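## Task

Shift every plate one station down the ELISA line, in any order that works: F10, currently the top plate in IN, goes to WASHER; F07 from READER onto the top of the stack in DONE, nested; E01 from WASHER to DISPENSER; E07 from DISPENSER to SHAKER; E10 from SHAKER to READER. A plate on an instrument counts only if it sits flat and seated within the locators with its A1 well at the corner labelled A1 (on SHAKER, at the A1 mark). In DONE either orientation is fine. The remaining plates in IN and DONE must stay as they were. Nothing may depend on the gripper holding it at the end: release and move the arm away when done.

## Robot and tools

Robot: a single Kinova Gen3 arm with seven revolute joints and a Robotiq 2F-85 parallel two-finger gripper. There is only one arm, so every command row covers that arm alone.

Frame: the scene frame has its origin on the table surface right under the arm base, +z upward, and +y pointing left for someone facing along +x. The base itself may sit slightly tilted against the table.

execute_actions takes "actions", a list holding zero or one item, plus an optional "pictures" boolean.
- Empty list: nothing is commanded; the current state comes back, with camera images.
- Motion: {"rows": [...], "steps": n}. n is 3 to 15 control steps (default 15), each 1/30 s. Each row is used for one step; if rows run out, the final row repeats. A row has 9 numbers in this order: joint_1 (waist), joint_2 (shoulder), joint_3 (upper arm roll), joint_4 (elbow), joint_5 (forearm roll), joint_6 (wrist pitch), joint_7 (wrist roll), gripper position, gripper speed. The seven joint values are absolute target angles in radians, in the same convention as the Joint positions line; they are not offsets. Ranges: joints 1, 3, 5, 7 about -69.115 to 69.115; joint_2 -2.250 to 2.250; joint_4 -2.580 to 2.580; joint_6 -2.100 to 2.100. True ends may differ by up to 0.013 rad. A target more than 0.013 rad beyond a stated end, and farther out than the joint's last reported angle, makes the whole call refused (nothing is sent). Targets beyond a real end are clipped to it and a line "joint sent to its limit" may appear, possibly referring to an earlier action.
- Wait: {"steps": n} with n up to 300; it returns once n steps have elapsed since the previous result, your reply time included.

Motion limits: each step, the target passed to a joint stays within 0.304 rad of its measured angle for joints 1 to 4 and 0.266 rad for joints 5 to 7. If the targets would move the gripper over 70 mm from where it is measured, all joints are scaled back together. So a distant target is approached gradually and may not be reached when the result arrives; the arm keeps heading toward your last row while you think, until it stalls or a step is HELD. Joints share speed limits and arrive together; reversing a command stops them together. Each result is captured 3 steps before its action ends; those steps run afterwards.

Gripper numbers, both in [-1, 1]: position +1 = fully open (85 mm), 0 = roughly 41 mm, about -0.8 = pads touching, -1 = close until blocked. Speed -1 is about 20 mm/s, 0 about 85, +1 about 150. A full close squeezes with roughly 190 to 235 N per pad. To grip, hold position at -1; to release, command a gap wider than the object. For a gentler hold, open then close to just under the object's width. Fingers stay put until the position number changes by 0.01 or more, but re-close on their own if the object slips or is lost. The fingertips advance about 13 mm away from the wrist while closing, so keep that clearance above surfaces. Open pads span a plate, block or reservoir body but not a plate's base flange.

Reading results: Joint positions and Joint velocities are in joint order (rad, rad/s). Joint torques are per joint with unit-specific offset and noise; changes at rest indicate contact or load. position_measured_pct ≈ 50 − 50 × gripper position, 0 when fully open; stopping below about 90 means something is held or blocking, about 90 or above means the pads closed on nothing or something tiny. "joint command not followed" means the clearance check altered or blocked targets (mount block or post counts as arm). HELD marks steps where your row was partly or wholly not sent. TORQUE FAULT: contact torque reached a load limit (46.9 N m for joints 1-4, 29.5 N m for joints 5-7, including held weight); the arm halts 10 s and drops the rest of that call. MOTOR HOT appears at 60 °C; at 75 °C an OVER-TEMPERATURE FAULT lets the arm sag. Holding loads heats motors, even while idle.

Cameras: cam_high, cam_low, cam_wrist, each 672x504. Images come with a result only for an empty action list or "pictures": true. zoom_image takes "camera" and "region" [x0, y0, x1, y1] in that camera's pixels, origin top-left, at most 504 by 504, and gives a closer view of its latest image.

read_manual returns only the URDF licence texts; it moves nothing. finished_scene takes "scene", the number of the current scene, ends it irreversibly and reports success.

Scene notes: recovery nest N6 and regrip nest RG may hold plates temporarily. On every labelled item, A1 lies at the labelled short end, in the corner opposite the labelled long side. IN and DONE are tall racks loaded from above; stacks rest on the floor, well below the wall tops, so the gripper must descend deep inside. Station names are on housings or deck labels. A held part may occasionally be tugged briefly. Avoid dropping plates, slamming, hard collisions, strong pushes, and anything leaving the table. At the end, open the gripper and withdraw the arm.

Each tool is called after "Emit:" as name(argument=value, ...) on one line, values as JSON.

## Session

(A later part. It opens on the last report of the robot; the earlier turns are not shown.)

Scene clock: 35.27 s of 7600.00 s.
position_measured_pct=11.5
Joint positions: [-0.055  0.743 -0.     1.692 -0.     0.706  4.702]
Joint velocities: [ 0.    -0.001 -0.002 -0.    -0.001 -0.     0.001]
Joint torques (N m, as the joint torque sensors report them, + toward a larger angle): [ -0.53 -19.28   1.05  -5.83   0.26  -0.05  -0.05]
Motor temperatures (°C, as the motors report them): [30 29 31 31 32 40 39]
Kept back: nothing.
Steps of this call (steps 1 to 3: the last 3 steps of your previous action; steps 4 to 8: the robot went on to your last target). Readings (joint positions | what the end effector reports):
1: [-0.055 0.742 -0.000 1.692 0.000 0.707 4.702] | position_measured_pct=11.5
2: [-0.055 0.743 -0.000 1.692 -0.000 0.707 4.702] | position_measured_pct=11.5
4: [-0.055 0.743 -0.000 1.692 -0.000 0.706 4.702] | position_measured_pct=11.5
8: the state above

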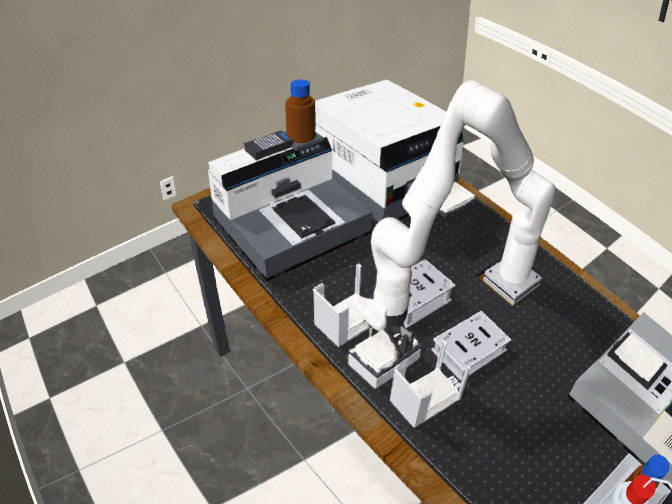

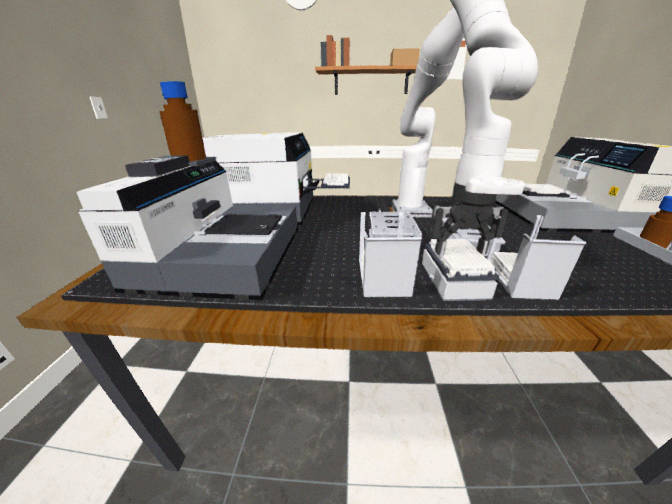

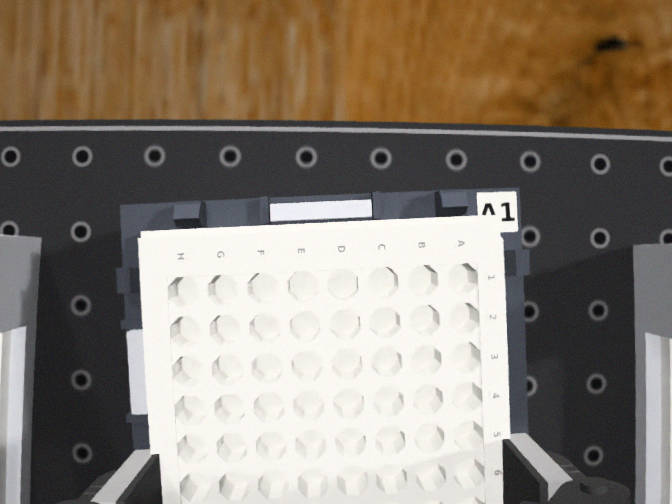

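Emit:
execute_actions(actions=[{"rows":[[-0.0551,0.7441,0,1.6925,0,0.705,4.7021,-1,-0.6],[-0.0551,0.7441,0,1.6925,0,0.705,4.7021,-1,-0.6],[-0.0551,0.7441,0,1.6925,0,0.705,4.7021,1,-0.6]],"steps":15}])

Emit:
execute_actions(actions=[{"rows":[[-0.0551,0.7387,0,1.6909,0,0.712,4.7021,1,0],[-0.0551,0.7334,0,1.6892,0,0.719,4.7021,1,0],[-0.0551,0.7254,0,1.6866,0,0.7296,4.7021,1,0],[-0.0551,0.7174,0,1.6837,0,0.7405,4.7021,1,0],[-0.0551,0.69,0,1.672,0,0.7796,4.7021,1,0],[-0.0551,0.5834,0,1.62,0,0.938,4.7021,1,0]],"steps":15}], pictures=true)

Emit:
execute_actions(actions=[{"rows":[[-1.5855,0.36,0,1.85,0,0.93,4.698,1,0]],"steps":15}], pictures=true)

Emit:
execute_actions(actions=[{"steps":30}])

Emit:
execute_actions(actions=[{"rows":[[-1.5855,0.527,0,1.5914,0,1.0232,4.698,1,0]],"steps":15}])

Emit:
execute_actions(actions=[{"steps":15}], pictures=true)

Scene clock: 36.00 s of 7600.00 s.
position_measured_pct=0.8
Joint positions: [-0.055  0.744  0.     1.692  0.     0.705  4.702]
Joint velocities: [-0.     0.001 -0.003  0.     0.001 -0.     0.001]
Joint torques (N m, as the joint torque sensors report them, + toward a larger angle): [ -0.55 -19.34   0.92  -5.7   -0.01  -0.21  -0.09]
Motor temperatures (°C, as the motors report them): [30 29 31 31 32 40 39]
Steps of this call (steps 1 to 10: the robot went on to your last target; steps 11 to 22: the first 12 steps of this action). Readings (joint positions | what the end effector reports):
11: [-0.055 0.743 -0.000 1.692 -0.000 0.706 4.702] | position_measured_pct=11.5
12: [-0.055 0.743 -0.000 1.692 -0.000 0.706 4.702] | position_measured_pct=11.5
14: [-0.055 0.743 -0.000 1.692 -0.000 0.705 4.702] | position_measured_pct=11.5
18: [-0.055 0.744 -0.000 1.693 -0.000 0.705 4.702] | position_measured_pct=6.0
22: the state above

Scene clock: 36.50 s of 7600.00 s.
position_measured_pct=0.0
Joint positions: [-0.055  0.596  0.     1.625  0.     0.92   4.702]
Joint velocities: [-0.    -0.268  0.002 -0.162  0.     0.472  0.   ]
Joint torques (N m, as the joint torque sensors report them, + toward a larger angle): [ -0.25 -12.89   1.02  -5.37   0.22  -0.22  -0.09]
Motor temperatures (°C, as the motors report them): [30 29 31 31 32 40 39]
Steps of this call (steps 1 to 3: the last 3 steps of your previous action; steps 4 to 15: the first 12 steps of this action). Readings (joint positions | what the end effector reports):
4: [-0.055 0.743 -0.000 1.692 0.000 0.706 4.702] | position_measured_pct=0.0
5: [-0.055 0.740 -0.000 1.692 -0.000 0.709 4.702] | position_measured_pct=0.0
7: [-0.055 0.730 -0.000 1.689 -0.000 0.722 4.702] | position_measured_pct=0.0
11: [-0.055 0.670 -0.000 1.667 -0.000 0.802 4.702] | position_measured_pct=0.0
15: the state above

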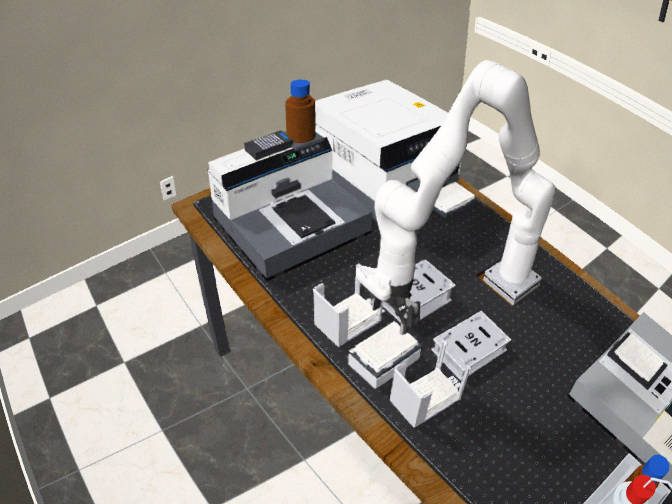

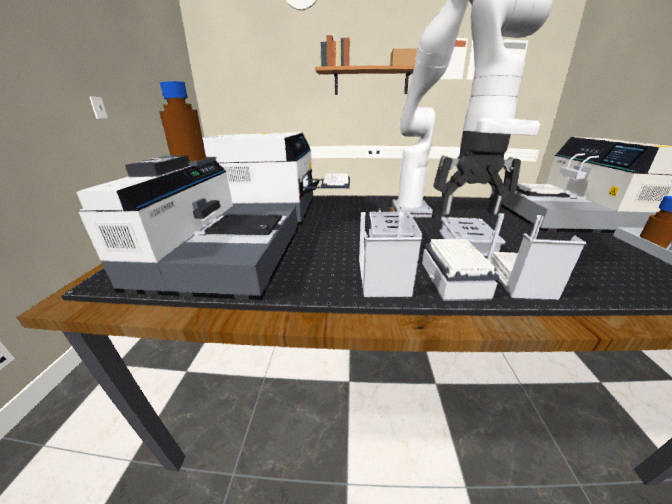

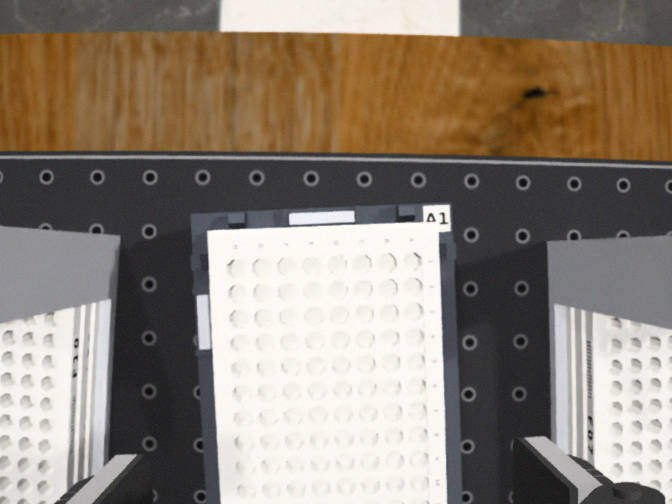

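Scene clock: 37.00 s of 7600.00 s.
position_measured_pct=0.0
Joint positions: [-0.317  0.444  0.001  1.764  0.     0.932  4.7  ]
Joint velocities: [-0.925 -0.297 -0.003  0.317 -0.002 -0.008 -0.006]
Joint torques (N m, as the joint torque sensors report them, + toward a larger angle): [ -0.35 -15.66   1.13  -6.89  -0.21  -0.13  -0.11]
Motor temperatures (°C, as the motors report them): [30 29 31 31 32 40 39]
Steps of this call (steps 1 to 3: the last 3 steps of your previous action; steps 4 to 15: the first 12 steps of this action). Readings (joint positions | what the end effector reports):
4: [-0.056 0.586 0.000 1.620 0.000 0.937 4.702] | position_measured_pct=0.0
5: [-0.062 0.581 0.001 1.625 0.001 0.937 4.702] | position_measured_pct=0.0
7: [-0.090 0.559 0.003 1.644 0.001 0.935 4.702] | position_measured_pct=0.0
11: [-0.198 0.492 0.001 1.712 0.000 0.934 4.700] | position_measured_pct=0.0
15: the state above

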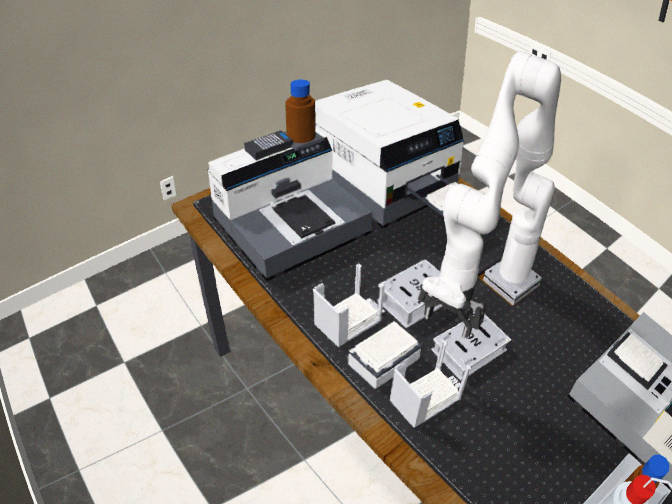

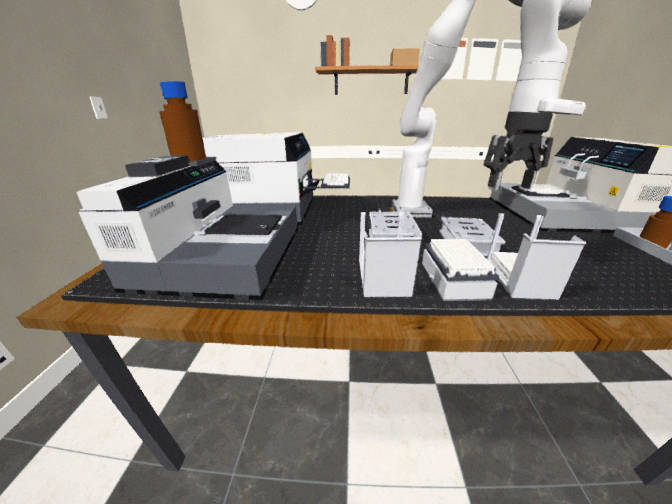

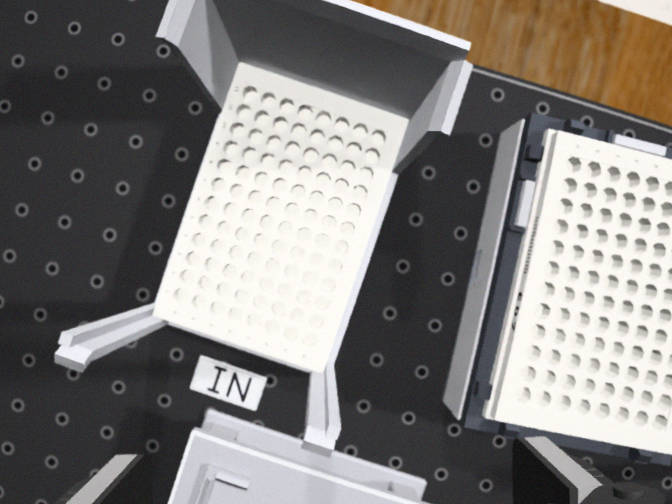

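Scene clock: 38.00 s of 7600.00 s.
position_measured_pct=0.0
Joint positions: [-1.302  0.362  0.     1.848  0.     0.93   4.698]
Joint velocities: [-0.997 -0.007 -0.     0.006 -0.    -0.    -0.001]
Joint torques (N m, as the joint torque sensors report them, + toward a larger angle): [ -0.91 -14.62   0.7   -7.23  -0.05  -0.1   -0.02]
Motor temperatures (°C, as the motors report them): [30 29 31 31 32 40 39]
Kept back: nothing.
Steps of this call (steps 1 to 3: the last 3 steps of your previous action; steps 4 to 30: the robot went on to your last target). Readings (joint positions | what the end effector reports):
1: [-0.349 0.435 0.001 1.774 0.000 0.932 4.699] | position_measured_pct=0.0
2: [-0.380 0.426 0.001 1.783 0.000 0.932 4.699] | position_measured_pct=0.0
4: [-0.444 0.412 0.000 1.798 0.000 0.931 4.699] | position_measured_pct=0.0
8: [-0.573 0.391 0.000 1.819 0.000 0.931 4.699] | position_measured_pct=0.0
30: the state above

Scene clock: 38.40 s of 7600.00 s.
position_measured_pct=0.0
Joint positions: [-1.563  0.509 -0.001  1.619 -0.001  1.013  4.698]
Joint velocities: [-0.327  0.275 -0.013 -0.491 -0.005  0.172  0.   ]
Joint torques (N m, as the joint torque sensors report them, + toward a larger angle): [  2.12 -17.95   2.56  -6.09   0.22   0.15   0.  ]
Motor temperatures (°C, as the motors report them): [30 29 31 31 32 40 39]
Steps of this call (steps 1 to 12: the first 12 steps of this action). Readings (joint positions | what the end effector reports):
1: [-1.335 0.363 -0.000 1.848 -0.000 0.930 4.698] | position_measured_pct=0.0
2: [-1.363 0.365 -0.001 1.845 -0.001 0.932 4.698] | position_measured_pct=0.0
4: [-1.408 0.381 -0.001 1.824 -0.001 0.941 4.698] | position_measured_pct=0.0
8: [-1.494 0.450 0.000 1.720 0.000 0.978 4.698] | position_measured_pct=0.0
12: the state above

Scene clock: 38.90 s of 7600.00 s.
position_measured_pct=0.0
Joint positions: [-1.585  0.527 -0.     1.591 -0.     1.023  4.698]
Joint velocities: [-0.002  0.001 -0.001 -0.    -0.    -0.     0.   ]
Joint torques (N m, as the joint torque sensors report them, + toward a larger angle): [ -0.05 -17.69   0.31  -7.28  -0.1    0.12   0.15]
Motor temperatures (°C, as the motors report them): [30 29 31 31 32 40 39]
Kept back: nothing.
Steps of this call (steps 1 to 3: the last 3 steps of your previous action; steps 4 to 15: the robot went on to your last target). Readings (joint positions | what the end effector reports):
1: [-1.572 0.516 -0.002 1.605 -0.001 1.018 4.698] | position_measured_pct=0.0
2: [-1.578 0.520 -0.002 1.597 -0.001 1.021 4.698] | position_measured_pct=0.0
4: [-1.581 0.523 -0.001 1.593 -0.000 1.023 4.698] | position_measured_pct=0.0
8: [-1.584 0.526 -0.000 1.592 -0.000 1.023 4.698] | position_measured_pct=0.0
15: the state above

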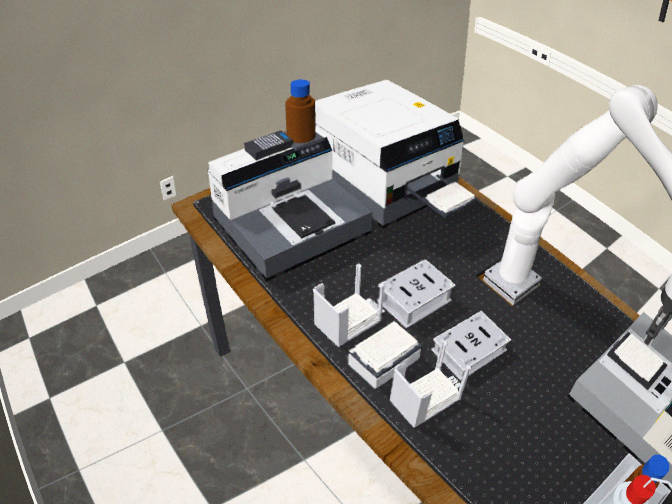

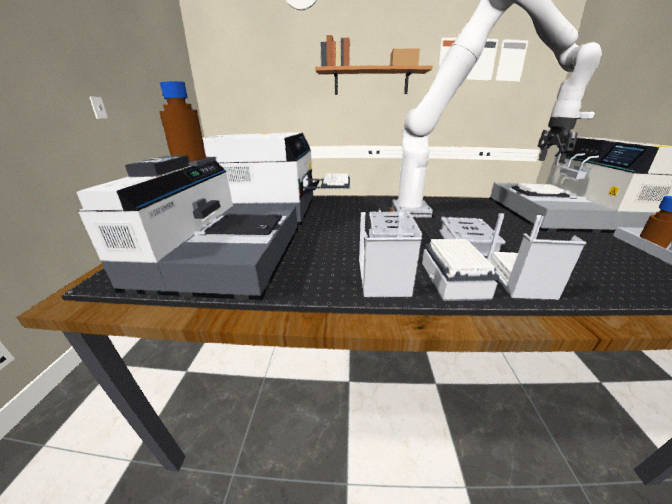

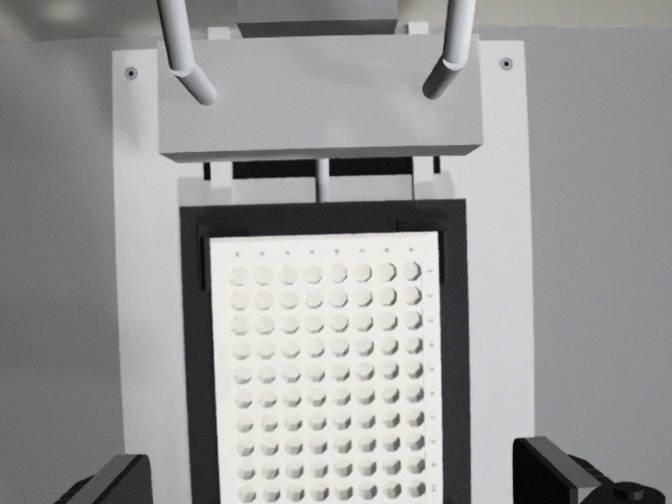

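Emit:
execute_actions(actions=[{"rows":[[-1.5867,0.6363,0,1.6894,0,0.8159,4.6745,1,0]],"steps":15}])

Emit:
execute_actions(actions=[{"steps":8}], pictures=true)

Emit:
zoom_image(camera="cam_wrist", region=[100,380,260,504])

Emit:
zoom_image(camera="cam_wrist", region=[430,380,590,504])

Scene clock: 39.50 s of 7600.00 s.
position_measured_pct=0.0
Joint positions: [-1.587  0.634 -0.     1.689 -0.     0.816  4.675]
Joint velocities: [ 0.002  0.017  0.002  0.001  0.002 -0.011 -0.001]
Joint torques (N m, as the joint torque sensors report them, + toward a larger angle): [ -0.37 -18.66   0.85  -6.57   0.48  -0.21  -0.03]
Motor temperatures (°C, as the motors report them): [30 29 31 31 32 40 39]
Steps of this call (steps 1 to 6: the robot went on to your last target; steps 7 to 18: the first 12 steps of this action). Readings (joint positions | what the end effector reports):
7: [-1.585 0.528 0.000 1.592 -0.000 1.022 4.698] | position_measured_pct=0.0
8: [-1.586 0.533 0.000 1.596 0.000 1.013 4.697] | position_measured_pct=0.0
10: [-1.586 0.560 0.000 1.618 0.000 0.965 4.692] | position_measured_pct=0.0
14: [-1.587 0.627 -0.000 1.681 -0.000 0.834 4.676] | position_measured_pct=0.0
18: the state above

Scene clock: 39.77 s of 7600.00 s.
position_measured_pct=0.0
Joint positions: [-1.587  0.636 -0.     1.689 -0.     0.816  4.674]
Joint velocities: [-0.     0.002 -0.     0.001 -0.     0.    -0.   ]
Joint torques (N m, as the joint torque sensors report them, + toward a larger angle): [ -0.66 -17.9    1.37  -6.38   0.    -0.08   0.22]
Motor temperatures (°C, as the motors report them): [30 29 31 31 32 40 39]
Kept back: nothing.
Steps of this call (steps 1 to 3: the last 3 steps of your previous action; steps 4 to 8: the robot went on to your last target). Readings (joint positions | what the end effector reports):
1: [-1.587 0.635 -0.000 1.689 0.000 0.816 4.675] | position_measured_pct=0.0
2: [-1.587 0.635 0.000 1.689 0.000 0.816 4.675] | position_measured_pct=0.0
4: [-1.587 0.636 0.000 1.689 0.000 0.816 4.675] | position_measured_pct=0.0
8: the state above

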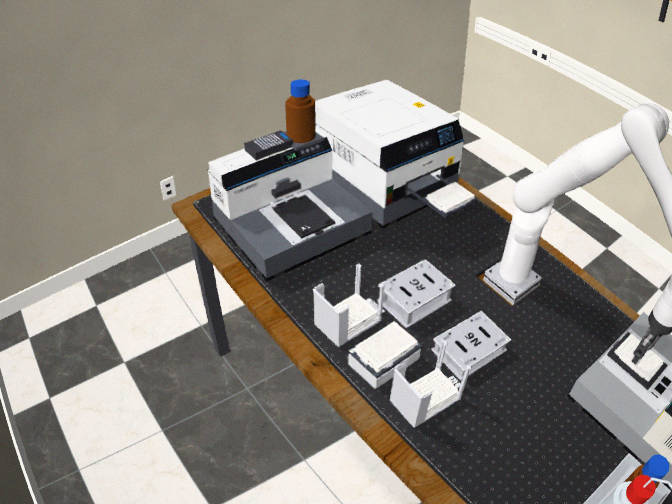

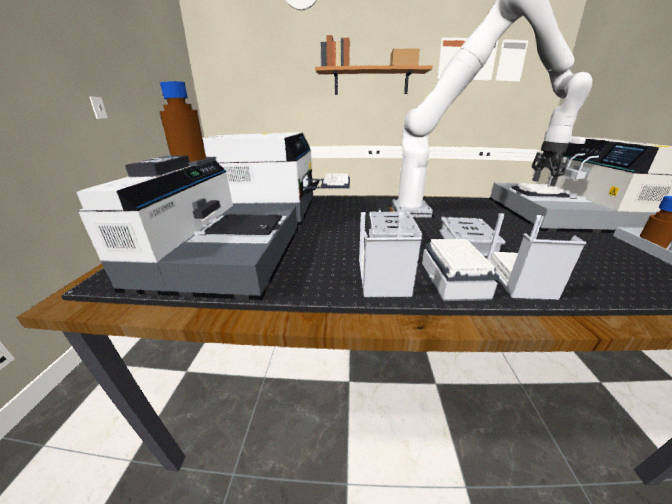

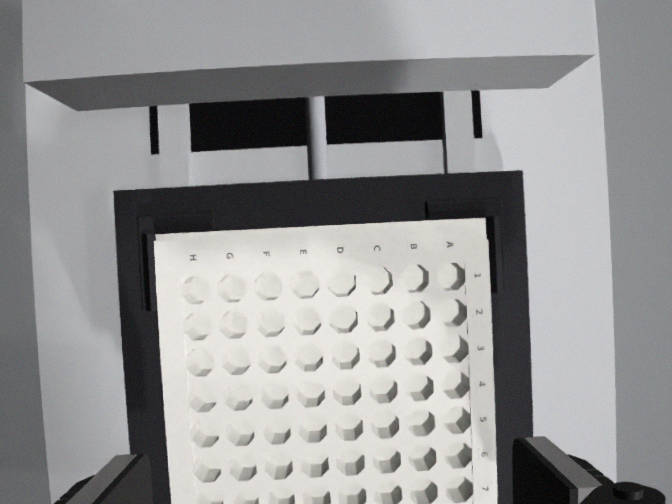

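Region (100, 380, 260, 504) of cam_wrist's 672x504 image, scaled by 3.150; it fills the top 391 rows of this view, and the rest is white.

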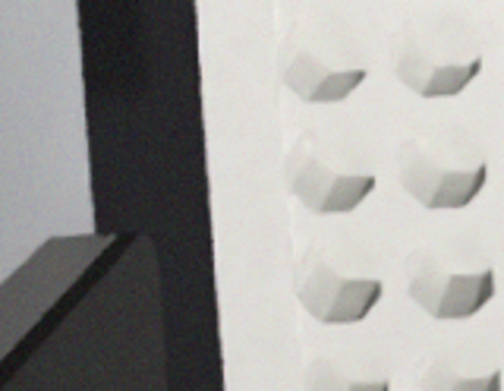

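Region (430, 380, 590, 504) of cam_wrist's 672x504 image, scaled by 3.150; it fills the top 391 rows of this view, and the rest is white.

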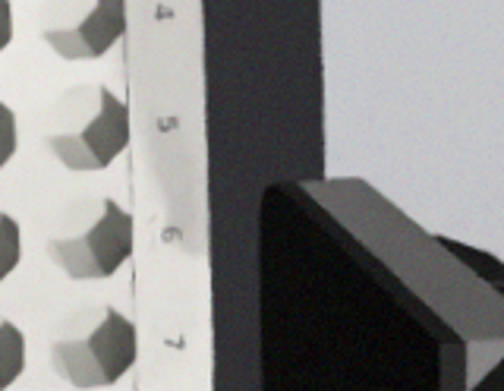

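Emit:
execute_actions(actions=[{"rows":[[-1.5867,0.6408,0,1.6932,0,0.8076,4.676,1,0],[-1.5867,0.6457,0,1.6959,0,0.8,4.676,1,0],[-1.5867,0.6507,0,1.6985,0,0.7924,4.676,1,0],[-1.5867,0.6557,0,1.701,0,0.7849,4.676,1,0],[-1.5867,0.6607,0,1.7035,0,0.7774,4.676,1,0],[-1.5867,0.6658,0,1.7059,0,0.7699,4.676,1,0]],"steps":13}])

Emit:
execute_actions(actions=[{"rows":[[-1.5867,0.6652,0,1.7056,0,0.7708,4.676,-1,-0.6],[-1.5867,0.6646,0,1.7053,0,0.7717,4.676,-1,-0.6],[-1.5867,0.664,0,1.705,0,0.7726,4.676,-1,-0.6],[-1.5867,0.6634,0,1.7047,0,0.7735,4.676,-1,-0.6],[-1.5867,0.6628,0,1.7044,0,0.7744,4.676,-1,-0.6],[-1.5867,0.6621,0,1.7042,0,0.7753,4.676,-1,-0.6],[-1.5867,0.6615,0,1.7039,0,0.7762,4.676,-1,-0.6],[-1.5867,0.6609,0,1.7036,0,0.7771,4.676,-1,-0.6],[-1.5867,0.6603,0,1.7033,0,0.778,4.676,-1,-0.6],[-1.5867,0.6597,0,1.703,0,0.7789,4.676,-1,-0.6]],"steps":15}], pictures=true)

Scene clock: 40.40 s of 7600.00 s.
position_measured_pct=0.0
Joint positions: [-1.587  0.665 -0.     1.706 -0.     0.77   4.676]
Joint velocities: [-0.001  0.006  0.    -0.001 -0.    -0.012 -0.001]
Joint torques (N m, as the joint torque sensors report them, + toward a larger angle): [ -0.63 -18.16   0.8   -6.62  -0.04   0.13   0.17]
Motor temperatures (°C, as the motors report them): [30 29 31 31 32 40 39]
Steps of this call (steps 1 to 9: the robot went on to your last target; steps 10 to 19: the first 10 steps of this action). Readings (joint positions | what the end effector reports):
10: [-1.587 0.637 0.000 1.690 -0.000 0.815 4.675] | position_measured_pct=0.0
11: [-1.587 0.640 0.000 1.692 0.000 0.810 4.675] | position_measured_pct=0.0
13: [-1.587 0.648 0.000 1.696 0.000 0.798 4.676] | position_measured_pct=0.0
17: [-1.587 0.664 -0.000 1.705 0.000 0.772 4.676] | position_measured_pct=0.0
19: the state above

Scene clock: 40.90 s of 7600.00 s.
position_measured_pct=10.3
Joint positions: [-1.587  0.66   0.     1.703  0.     0.779  4.676]
Joint velocities: [ 0.002 -0.011  0.001 -0.004 -0.     0.011  0.001]
Joint torques (N m, as the joint torque sensors report them, + toward a larger angle): [ -0.72 -17.93   1.63  -5.93  -0.11   0.03  -0.01]
Motor temperatures (°C, as the motors report them): [30 29 31 31 32 40 39]
Steps of this call (steps 1 to 3: the last 3 steps of your previous action; steps 4 to 15: the first 12 steps of this action). Readings (joint positions | what the end effector reports):
4: [-1.587 0.665 -0.000 1.706 0.000 0.770 4.676] | position_measured_pct=0.0
5: [-1.587 0.665 -0.000 1.706 0.000 0.771 4.676] | position_measured_pct=0.4
7: [-1.587 0.664 -0.000 1.705 -0.000 0.772 4.676] | position_measured_pct=2.4
11: [-1.587 0.661 0.000 1.704 -0.000 0.776 4.676] | position_measured_pct=7.1
15: the state above

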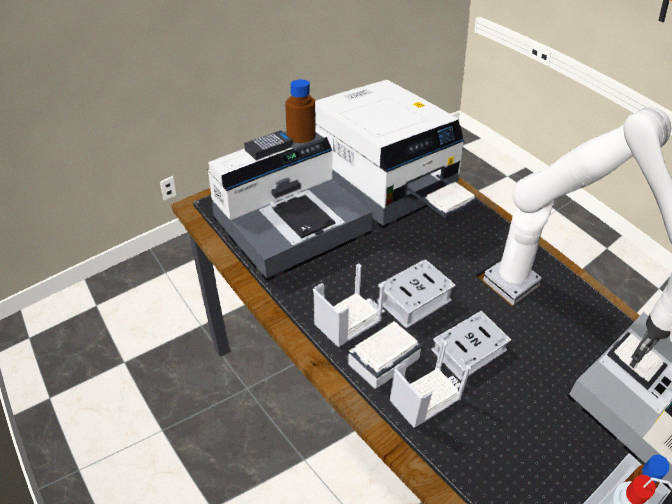

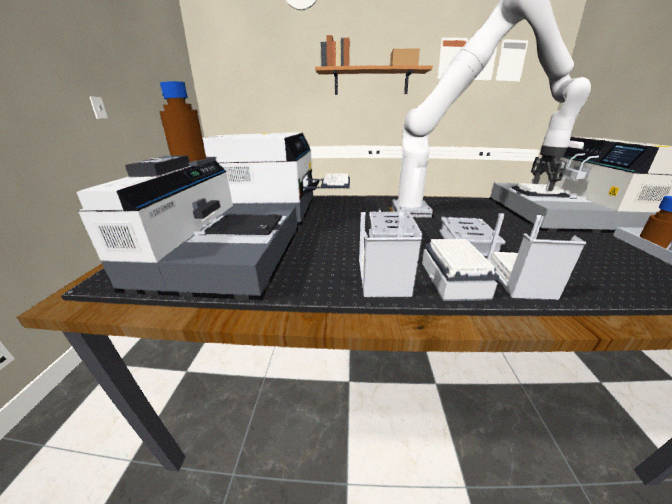

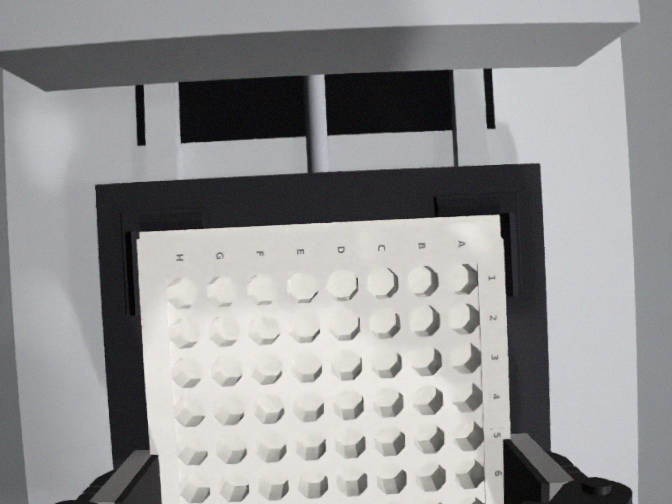

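Emit:
execute_actions(actions=[{"rows":[[-1.5867,0.6597,0,1.703,0,0.7789,4.676,-1,-0.6],[-1.5867,0.6557,0,1.701,0,0.7849,4.676,-1,-0.6],[-1.5867,0.6507,0,1.6985,0,0.7924,4.676,-1,-0.6],[-1.5867,0.6435,0,1.6945,0,0.8036,4.676,-1,-0.6],[-1.5867,0.636,0,1.69,0,0.8156,4.676,-1,-0.6],[-1.5867,0.636,0,1.69,0,0.8156,4.676,-1,-0.6],[-1.5867,0.53,0,1.7,0,0.9116,4.676,-1,-0.6],[-1.5867,0.53,0,1.7,0,0.9116,4.676,-1,-0.6],[-1.5867,0.53,0,1.7,0,0.9116,4.676,-1,-0.6],[-1.5867,0.53,0,1.7,0,0.9116,4.676,-1,-0.6],[-1.5867,0.53,0,1.7,0,0.9116,4.676,-1,-0.6],[0.847,0.27,0,1.98,0,0.8916,7.102,-1,-0.6]],"steps":15}])

Emit:
execute_actions(actions=[{"steps":58}], pictures=true)

Emit:
execute_actions(actions=[{"rows":[[0.847,0.5,0,1.6,0,1.04,7.102,-1,-0.6]],"steps":15}])

Emit:
execute_actions(actions=[{"rows":[[0.847,0.5,0,1.6,0,1.04,7.102,-1,-0.6],[0.847,0.5,0,1.6,0,1.04,7.102,-1,-0.6],[0.847,0.5,0,1.6,0,1.04,7.102,-1,-0.6],[0.847,0.67,0,1.33,0,1.14,7.102,-1,-0.6]],"steps":13}])

Emit:
execute_actions(actions=[{"rows":[[0.847,0.87,0,1.07,0,1.2016,7.102,-1,-0.6]],"steps":15}])

Emit:
execute_actions(actions=[{"rows":[[0.8468,0.9218,0,1.0905,0,1.1293,7.102,-1,-0.6]],"steps":15}], pictures=true)

Emit:
zoom_image(camera="cam_high", region=[572,310,672,410])

Scene clock: 41.60 s of 7600.00 s.
position_measured_pct=11.5
Joint positions: [-1.586  0.552 -0.     1.698 -0.     0.89   4.676]
Joint velocities: [ 0.057 -0.57  -0.012  0.074 -0.005  0.351  0.028]
Joint torques (N m, as the joint torque sensors report them, + toward a larger angle): [  0.17 -15.61   0.82  -5.85  -0.28  -0.4   -0.18]
Motor temperatures (°C, as the motors report them): [30 29 31 31 32 40 39]
Steps of this call (steps 1 to 3: the last 3 steps of your previous action; steps 4 to 9: the robot went on to your last target; steps 10 to 21: the first 12 steps of this action). Readings (joint positions | what the end effector reports):
10: [-1.587 0.659 0.000 1.703 -0.000 0.779 4.676] | position_measured_pct=11.5
11: [-1.587 0.659 0.000 1.703 -0.000 0.780 4.676] | position_measured_pct=11.5
13: [-1.587 0.652 0.000 1.700 0.000 0.789 4.676] | position_measured_pct=11.5
17: [-1.587 0.628 -0.000 1.692 0.000 0.823 4.676] | position_measured_pct=11.5
21: the state above

Scene clock: 43.53 s of 7600.00 s.
position_measured_pct=11.5
Joint positions: [0.321 0.271 0.    1.979 0.    0.891 6.338]
Joint velocities: [ 1.077 -0.001  0.     0.001 -0.    -0.     0.942]
Joint torques (N m, as the joint torque sensors report them, + toward a larger angle): [  0.1  -12.01   0.87  -6.97   0.12   0.08   0.  ]
Motor temperatures (°C, as the motors report them): [30 29 31 31 32 40 39]
Kept back: nothing.
Steps of this call (steps 1 to 3: the last 3 steps of your previous action; steps 4 to 58: the robot went on to your last target). Readings (joint positions | what the end effector reports):
1: [-1.582 0.532 -0.001 1.703 -0.001 0.898 4.679] | position_measured_pct=11.5
2: [-1.572 0.511 -0.002 1.712 -0.001 0.899 4.686] | position_measured_pct=11.5
4: [-1.535 0.472 -0.003 1.745 -0.001 0.897 4.715] | position_measured_pct=11.5
8: [-1.425 0.405 -0.001 1.824 -0.000 0.895 4.809] | position_measured_pct=11.5
58: the state above

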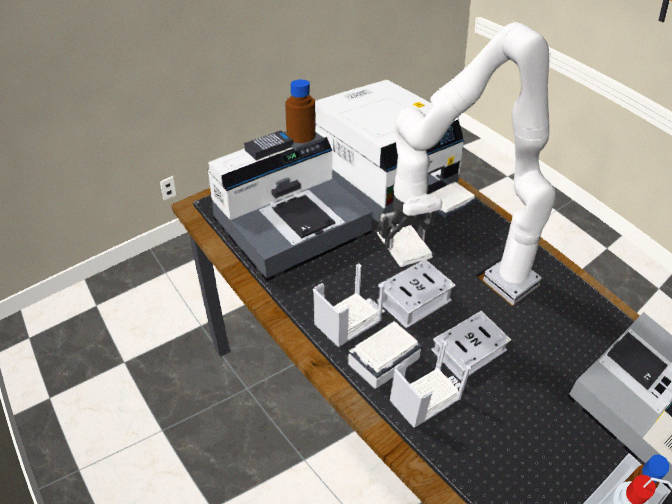

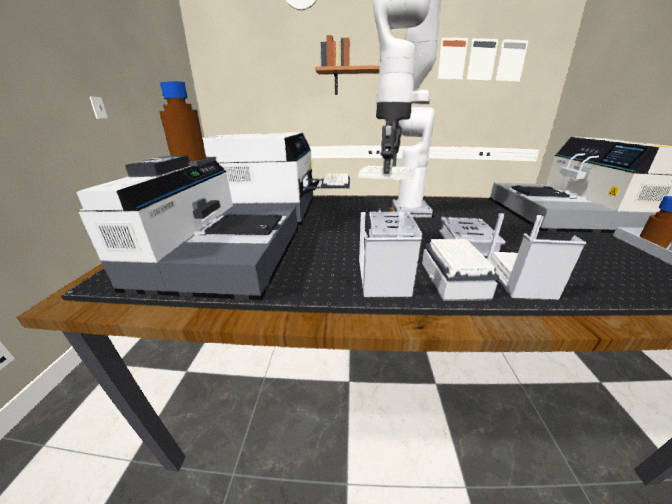

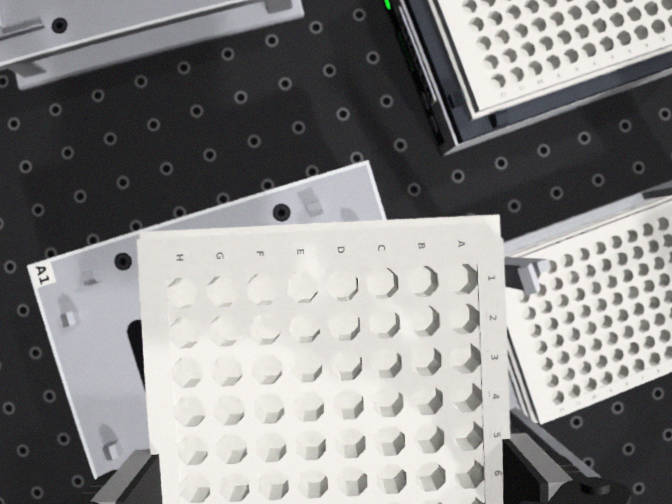

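Scene clock: 43.93 s of 7600.00 s.
position_measured_pct=11.5
Joint positions: [ 0.669  0.419 -0.001  1.749 -0.     0.987  6.658]
Joint velocities: [ 0.863  0.397 -0.001 -0.731  0.001  0.256  1.024]
Joint torques (N m, as the joint torque sensors report them, + toward a larger angle): [  0.11 -15.26   0.98  -6.86  -0.09   0.19  -0.34]
Motor temperatures (°C, as the motors report them): [30 29 31 31 32 40 39]
Steps of this call (steps 1 to 12: the first 12 steps of this action). Readings (joint positions | what the end effector reports):
1: [0.356 0.271 0.000 1.979 0.000 0.892 6.369] | position_measured_pct=11.5
2: [0.387 0.274 0.001 1.976 0.001 0.894 6.398] | position_measured_pct=11.5
4: [0.440 0.293 0.001 1.954 0.000 0.906 6.446] | position_measured_pct=11.5
8: [0.553 0.364 -0.001 1.851 -0.000 0.951 6.545] | position_measured_pct=11.5
12: the state above

Scene clock: 44.37 s of 7600.00 s.
position_measured_pct=11.5
Joint positions: [0.835 0.582 0.    1.473 0.    1.087 7.062]
Joint velocities: [ 0.097  0.708 -0.001 -1.145  0.001  0.398  0.325]
Joint torques (N m, as the joint torque sensors report them, + toward a larger angle): [ -0.56 -17.67   1.62  -7.87  -0.03   0.26  -0.25]
Motor temperatures (°C, as the motors report them): [30 29 31 31 32 40 39]
Steps of this call (steps 1 to 3: the last 3 steps of your previous action; steps 4 to 13: the first 10 steps of this action). Readings (joint positions | what the end effector reports):
4: [0.765 0.462 0.001 1.666 0.001 1.016 6.815] | position_measured_pct=11.5
5: [0.780 0.469 0.001 1.653 0.001 1.021 6.856] | position_measured_pct=11.5
7: [0.804 0.481 0.001 1.632 0.000 1.029 6.937] | position_measured_pct=11.5
11: [0.827 0.535 0.001 1.547 0.000 1.060 7.038] | position_measured_pct=11.5
13: the state above

Scene clock: 44.87 s of 7600.00 s.
position_measured_pct=11.5
Joint positions: [ 0.847  0.863 -0.     1.075  0.     1.2    7.102]
Joint velocities: [ 0.002  0.065 -0.001 -0.096 -0.     0.023  0.001]
Joint torques (N m, as the joint torque sensors report them, + toward a larger angle): [ -0.25 -26.79   1.31  -8.3   -0.11   0.2    0.18]
Motor temperatures (°C, as the motors report them): [30 29 31 31 32 40 39]
Steps of this call (steps 1 to 3: the last 3 steps of your previous action; steps 4 to 15: the first 12 steps of this action). Readings (joint positions | what the end effector reports):
4: [0.844 0.650 0.000 1.359 0.000 1.129 7.094] | position_measured_pct=11.5
5: [0.844 0.666 0.000 1.334 0.000 1.138 7.097] | position_measured_pct=11.5
7: [0.845 0.713 0.000 1.270 0.000 1.157 7.099] | position_measured_pct=11.5
11: [0.846 0.819 -0.000 1.133 0.000 1.187 7.101] | position_measured_pct=11.5
15: the state above

Scene clock: 45.37 s of 7600.00 s.
position_measured_pct=11.5
Joint positions: [0.847 0.921 0.    1.091 0.    1.129 7.102]
Joint velocities: [ 0.001  0.003  0.    -0.002  0.001 -0.001  0.   ]
Joint torques (N m, as the joint torque sensors report them, + toward a larger angle): [  0.1  -23.42   0.72  -7.78   0.13   0.27   0.13]
Motor temperatures (°C, as the motors report them): [30 29 31 31 32 40 39]
Steps of this call (steps 1 to 3: the last 3 steps of your previous action; steps 4 to 15: the first 12 steps of this action). Readings (joint positions | what the end effector reports):
4: [0.847 0.868 0.000 1.071 0.000 1.201 7.102] | position_measured_pct=11.5
5: [0.847 0.873 0.000 1.072 -0.000 1.194 7.102] | position_measured_pct=11.5
7: [0.847 0.899 0.000 1.080 -0.000 1.161 7.102] | position_measured_pct=11.5
11: [0.847 0.921 -0.000 1.092 -0.000 1.130 7.102] | position_measured_pct=11.5
15: the state above

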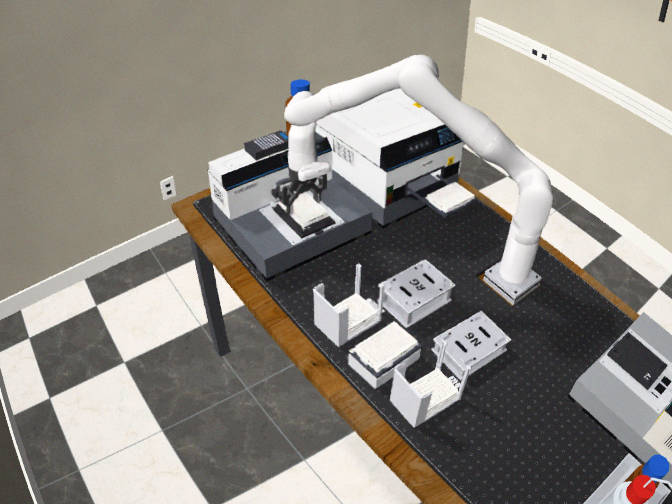

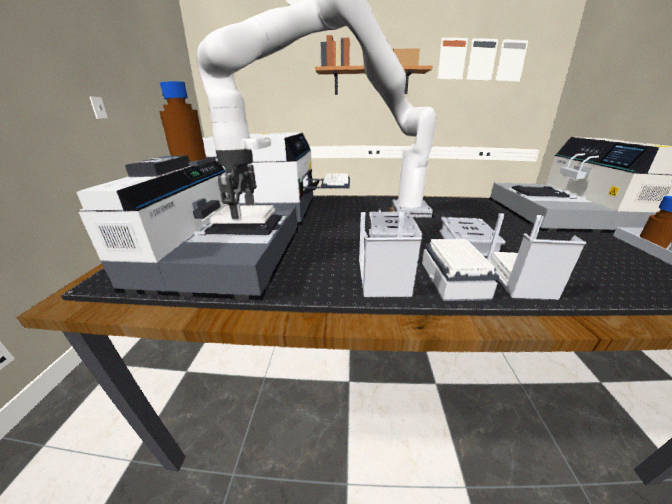

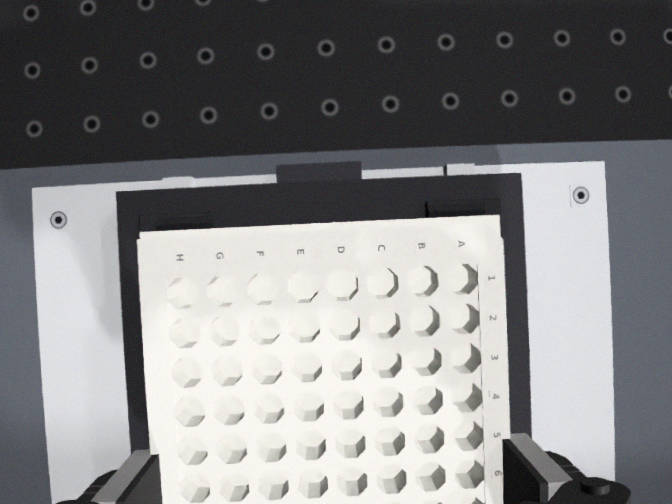

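Region (572, 310, 672, 410) of cam_high's 672x504 image, scaled by 5.040, with more detail than that image has.

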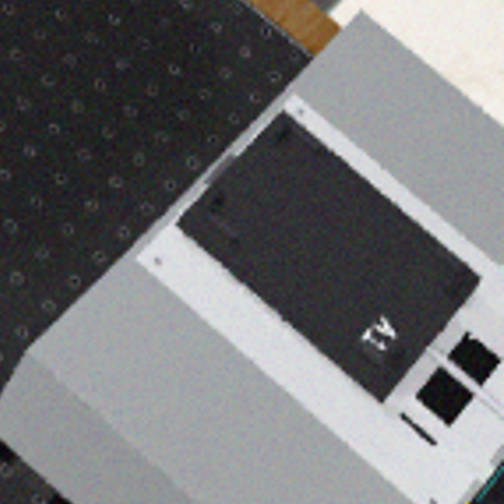

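Emit:
execute_actions(actions=[{"rows":[[0.8468,0.9242,0,1.0926,0,1.1248,7.1,-1,-0.6],[0.8468,0.9266,0,1.0946,0,1.1204,7.1,-1,-0.6],[0.8468,0.929,0,1.0966,0,1.116,7.1,-1,-0.6],[0.8468,0.931,0,1.0982,0,1.1124,7.1,-1,-0.6],[0.8468,0.9327,0,1.0996,0,1.1093,7.1,-1,-0.6],[0.8468,0.9341,0,1.1007,0,1.1068,7.1,-1,-0.6],[0.8468,0.9353,0,1.1016,0,1.1047,7.1,-1,-0.6],[0.8468,0.9364,0,1.1025,0,1.1027,7.1,-1,-0.6],[0.8468,0.9374,0,1.1033,0,1.1009,7.1,-1,-0.6],[0.8468,0.9383,0,1.104,0,1.0993,7.1,-1,-0.6],[0.8468,0.9392,0,1.1046,0,1.0978,7.1,-1,-0.6],[0.8468,0.9401,0,1.1053,0,1.0962,7.1,-1,-0.6]],"steps":15}])

Emit:
execute_actions(actions=[{"steps":8}], pictures=true)

Scene clock: 45.90 s of 7600.00 s.
position_measured_pct=11.5
Joint positions: [ 0.847  0.939 -0.     1.104  0.     1.099  7.1  ]
Joint velocities: [ 0.     0.027 -0.     0.019  0.001 -0.048  0.   ]
Joint torques (N m, as the joint torque sensors report them, + toward a larger angle): [ -0.88 -24.03   0.97  -7.7   -0.02  -0.2   -0.18]
Motor temperatures (°C, as the motors report them): [30 29 31 31 32 40 39]
Steps of this call (steps 1 to 3: the last 3 steps of your previous action; step 4: the robot went on to your last target; steps 5 to 16: the first 12 steps of this action). Readings (joint positions | what the end effector reports):
5: [0.847 0.922 0.000 1.091 -0.000 1.129 7.102] | position_measured_pct=11.5
6: [0.847 0.924 0.000 1.092 -0.000 1.126 7.101] | position_measured_pct=11.5
8: [0.847 0.928 0.000 1.095 -0.000 1.118 7.100] | position_measured_pct=11.5
12: [0.847 0.935 -0.000 1.101 0.000 1.106 7.100] | position_measured_pct=11.5
16: the state above

Scene clock: 46.17 s of 7600.00 s.
position_measured_pct=11.5
Joint positions: [0.847 0.939 0.    1.105 0.    1.096 7.1  ]
Joint velocities: [-0.    -0.    -0.    -0.001  0.    -0.    -0.001]
Joint torques (N m, as the joint torque sensors report them, + toward a larger angle): [ -0.24 -22.99   1.26  -8.22  -0.07   0.08   0.02]
Motor temperatures (°C, as the motors report them): [30 29 31 31 32 40 39]
Kept back: nothing.
Steps of this call (steps 1 to 3: the last 3 steps of your previous action; steps 4 to 8: the robot went on to your last target). Readings (joint positions | what the end effector reports):
1: [0.847 0.939 0.000 1.105 0.000 1.097 7.100] | position_measured_pct=11.5
2: [0.847 0.939 0.000 1.105 0.000 1.097 7.100] | position_measured_pct=11.5
4: [0.847 0.939 0.000 1.105 0.000 1.096 7.100] | position_measured_pct=11.5
8: the state above

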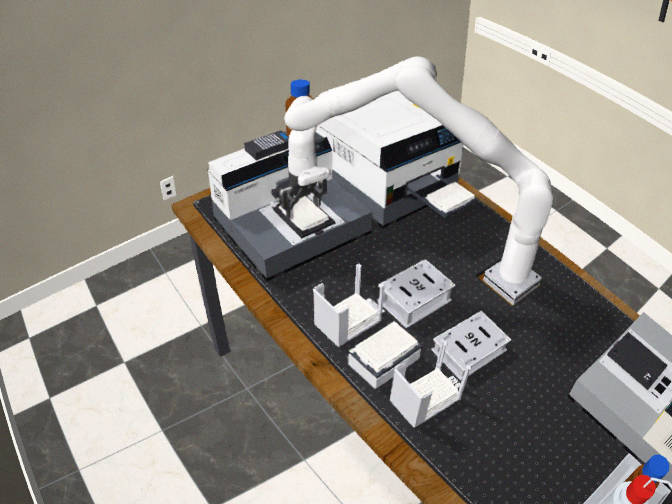

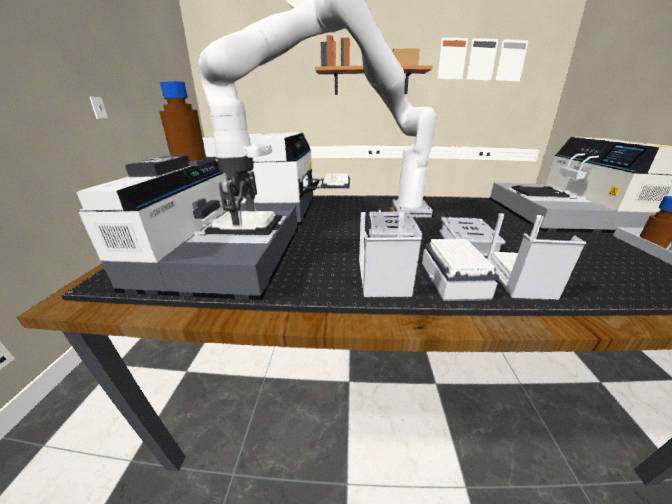

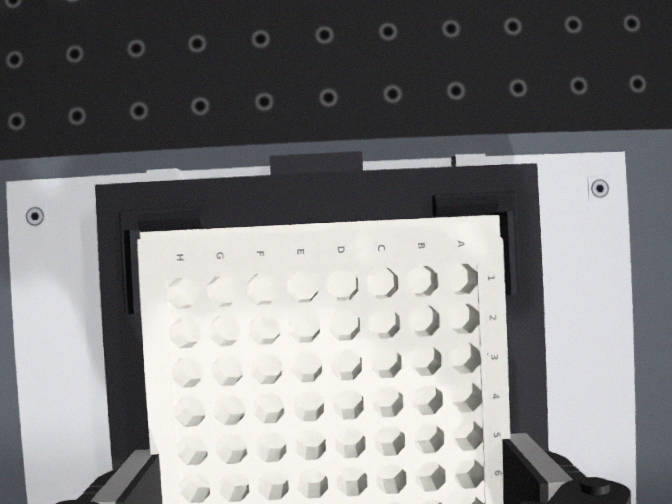

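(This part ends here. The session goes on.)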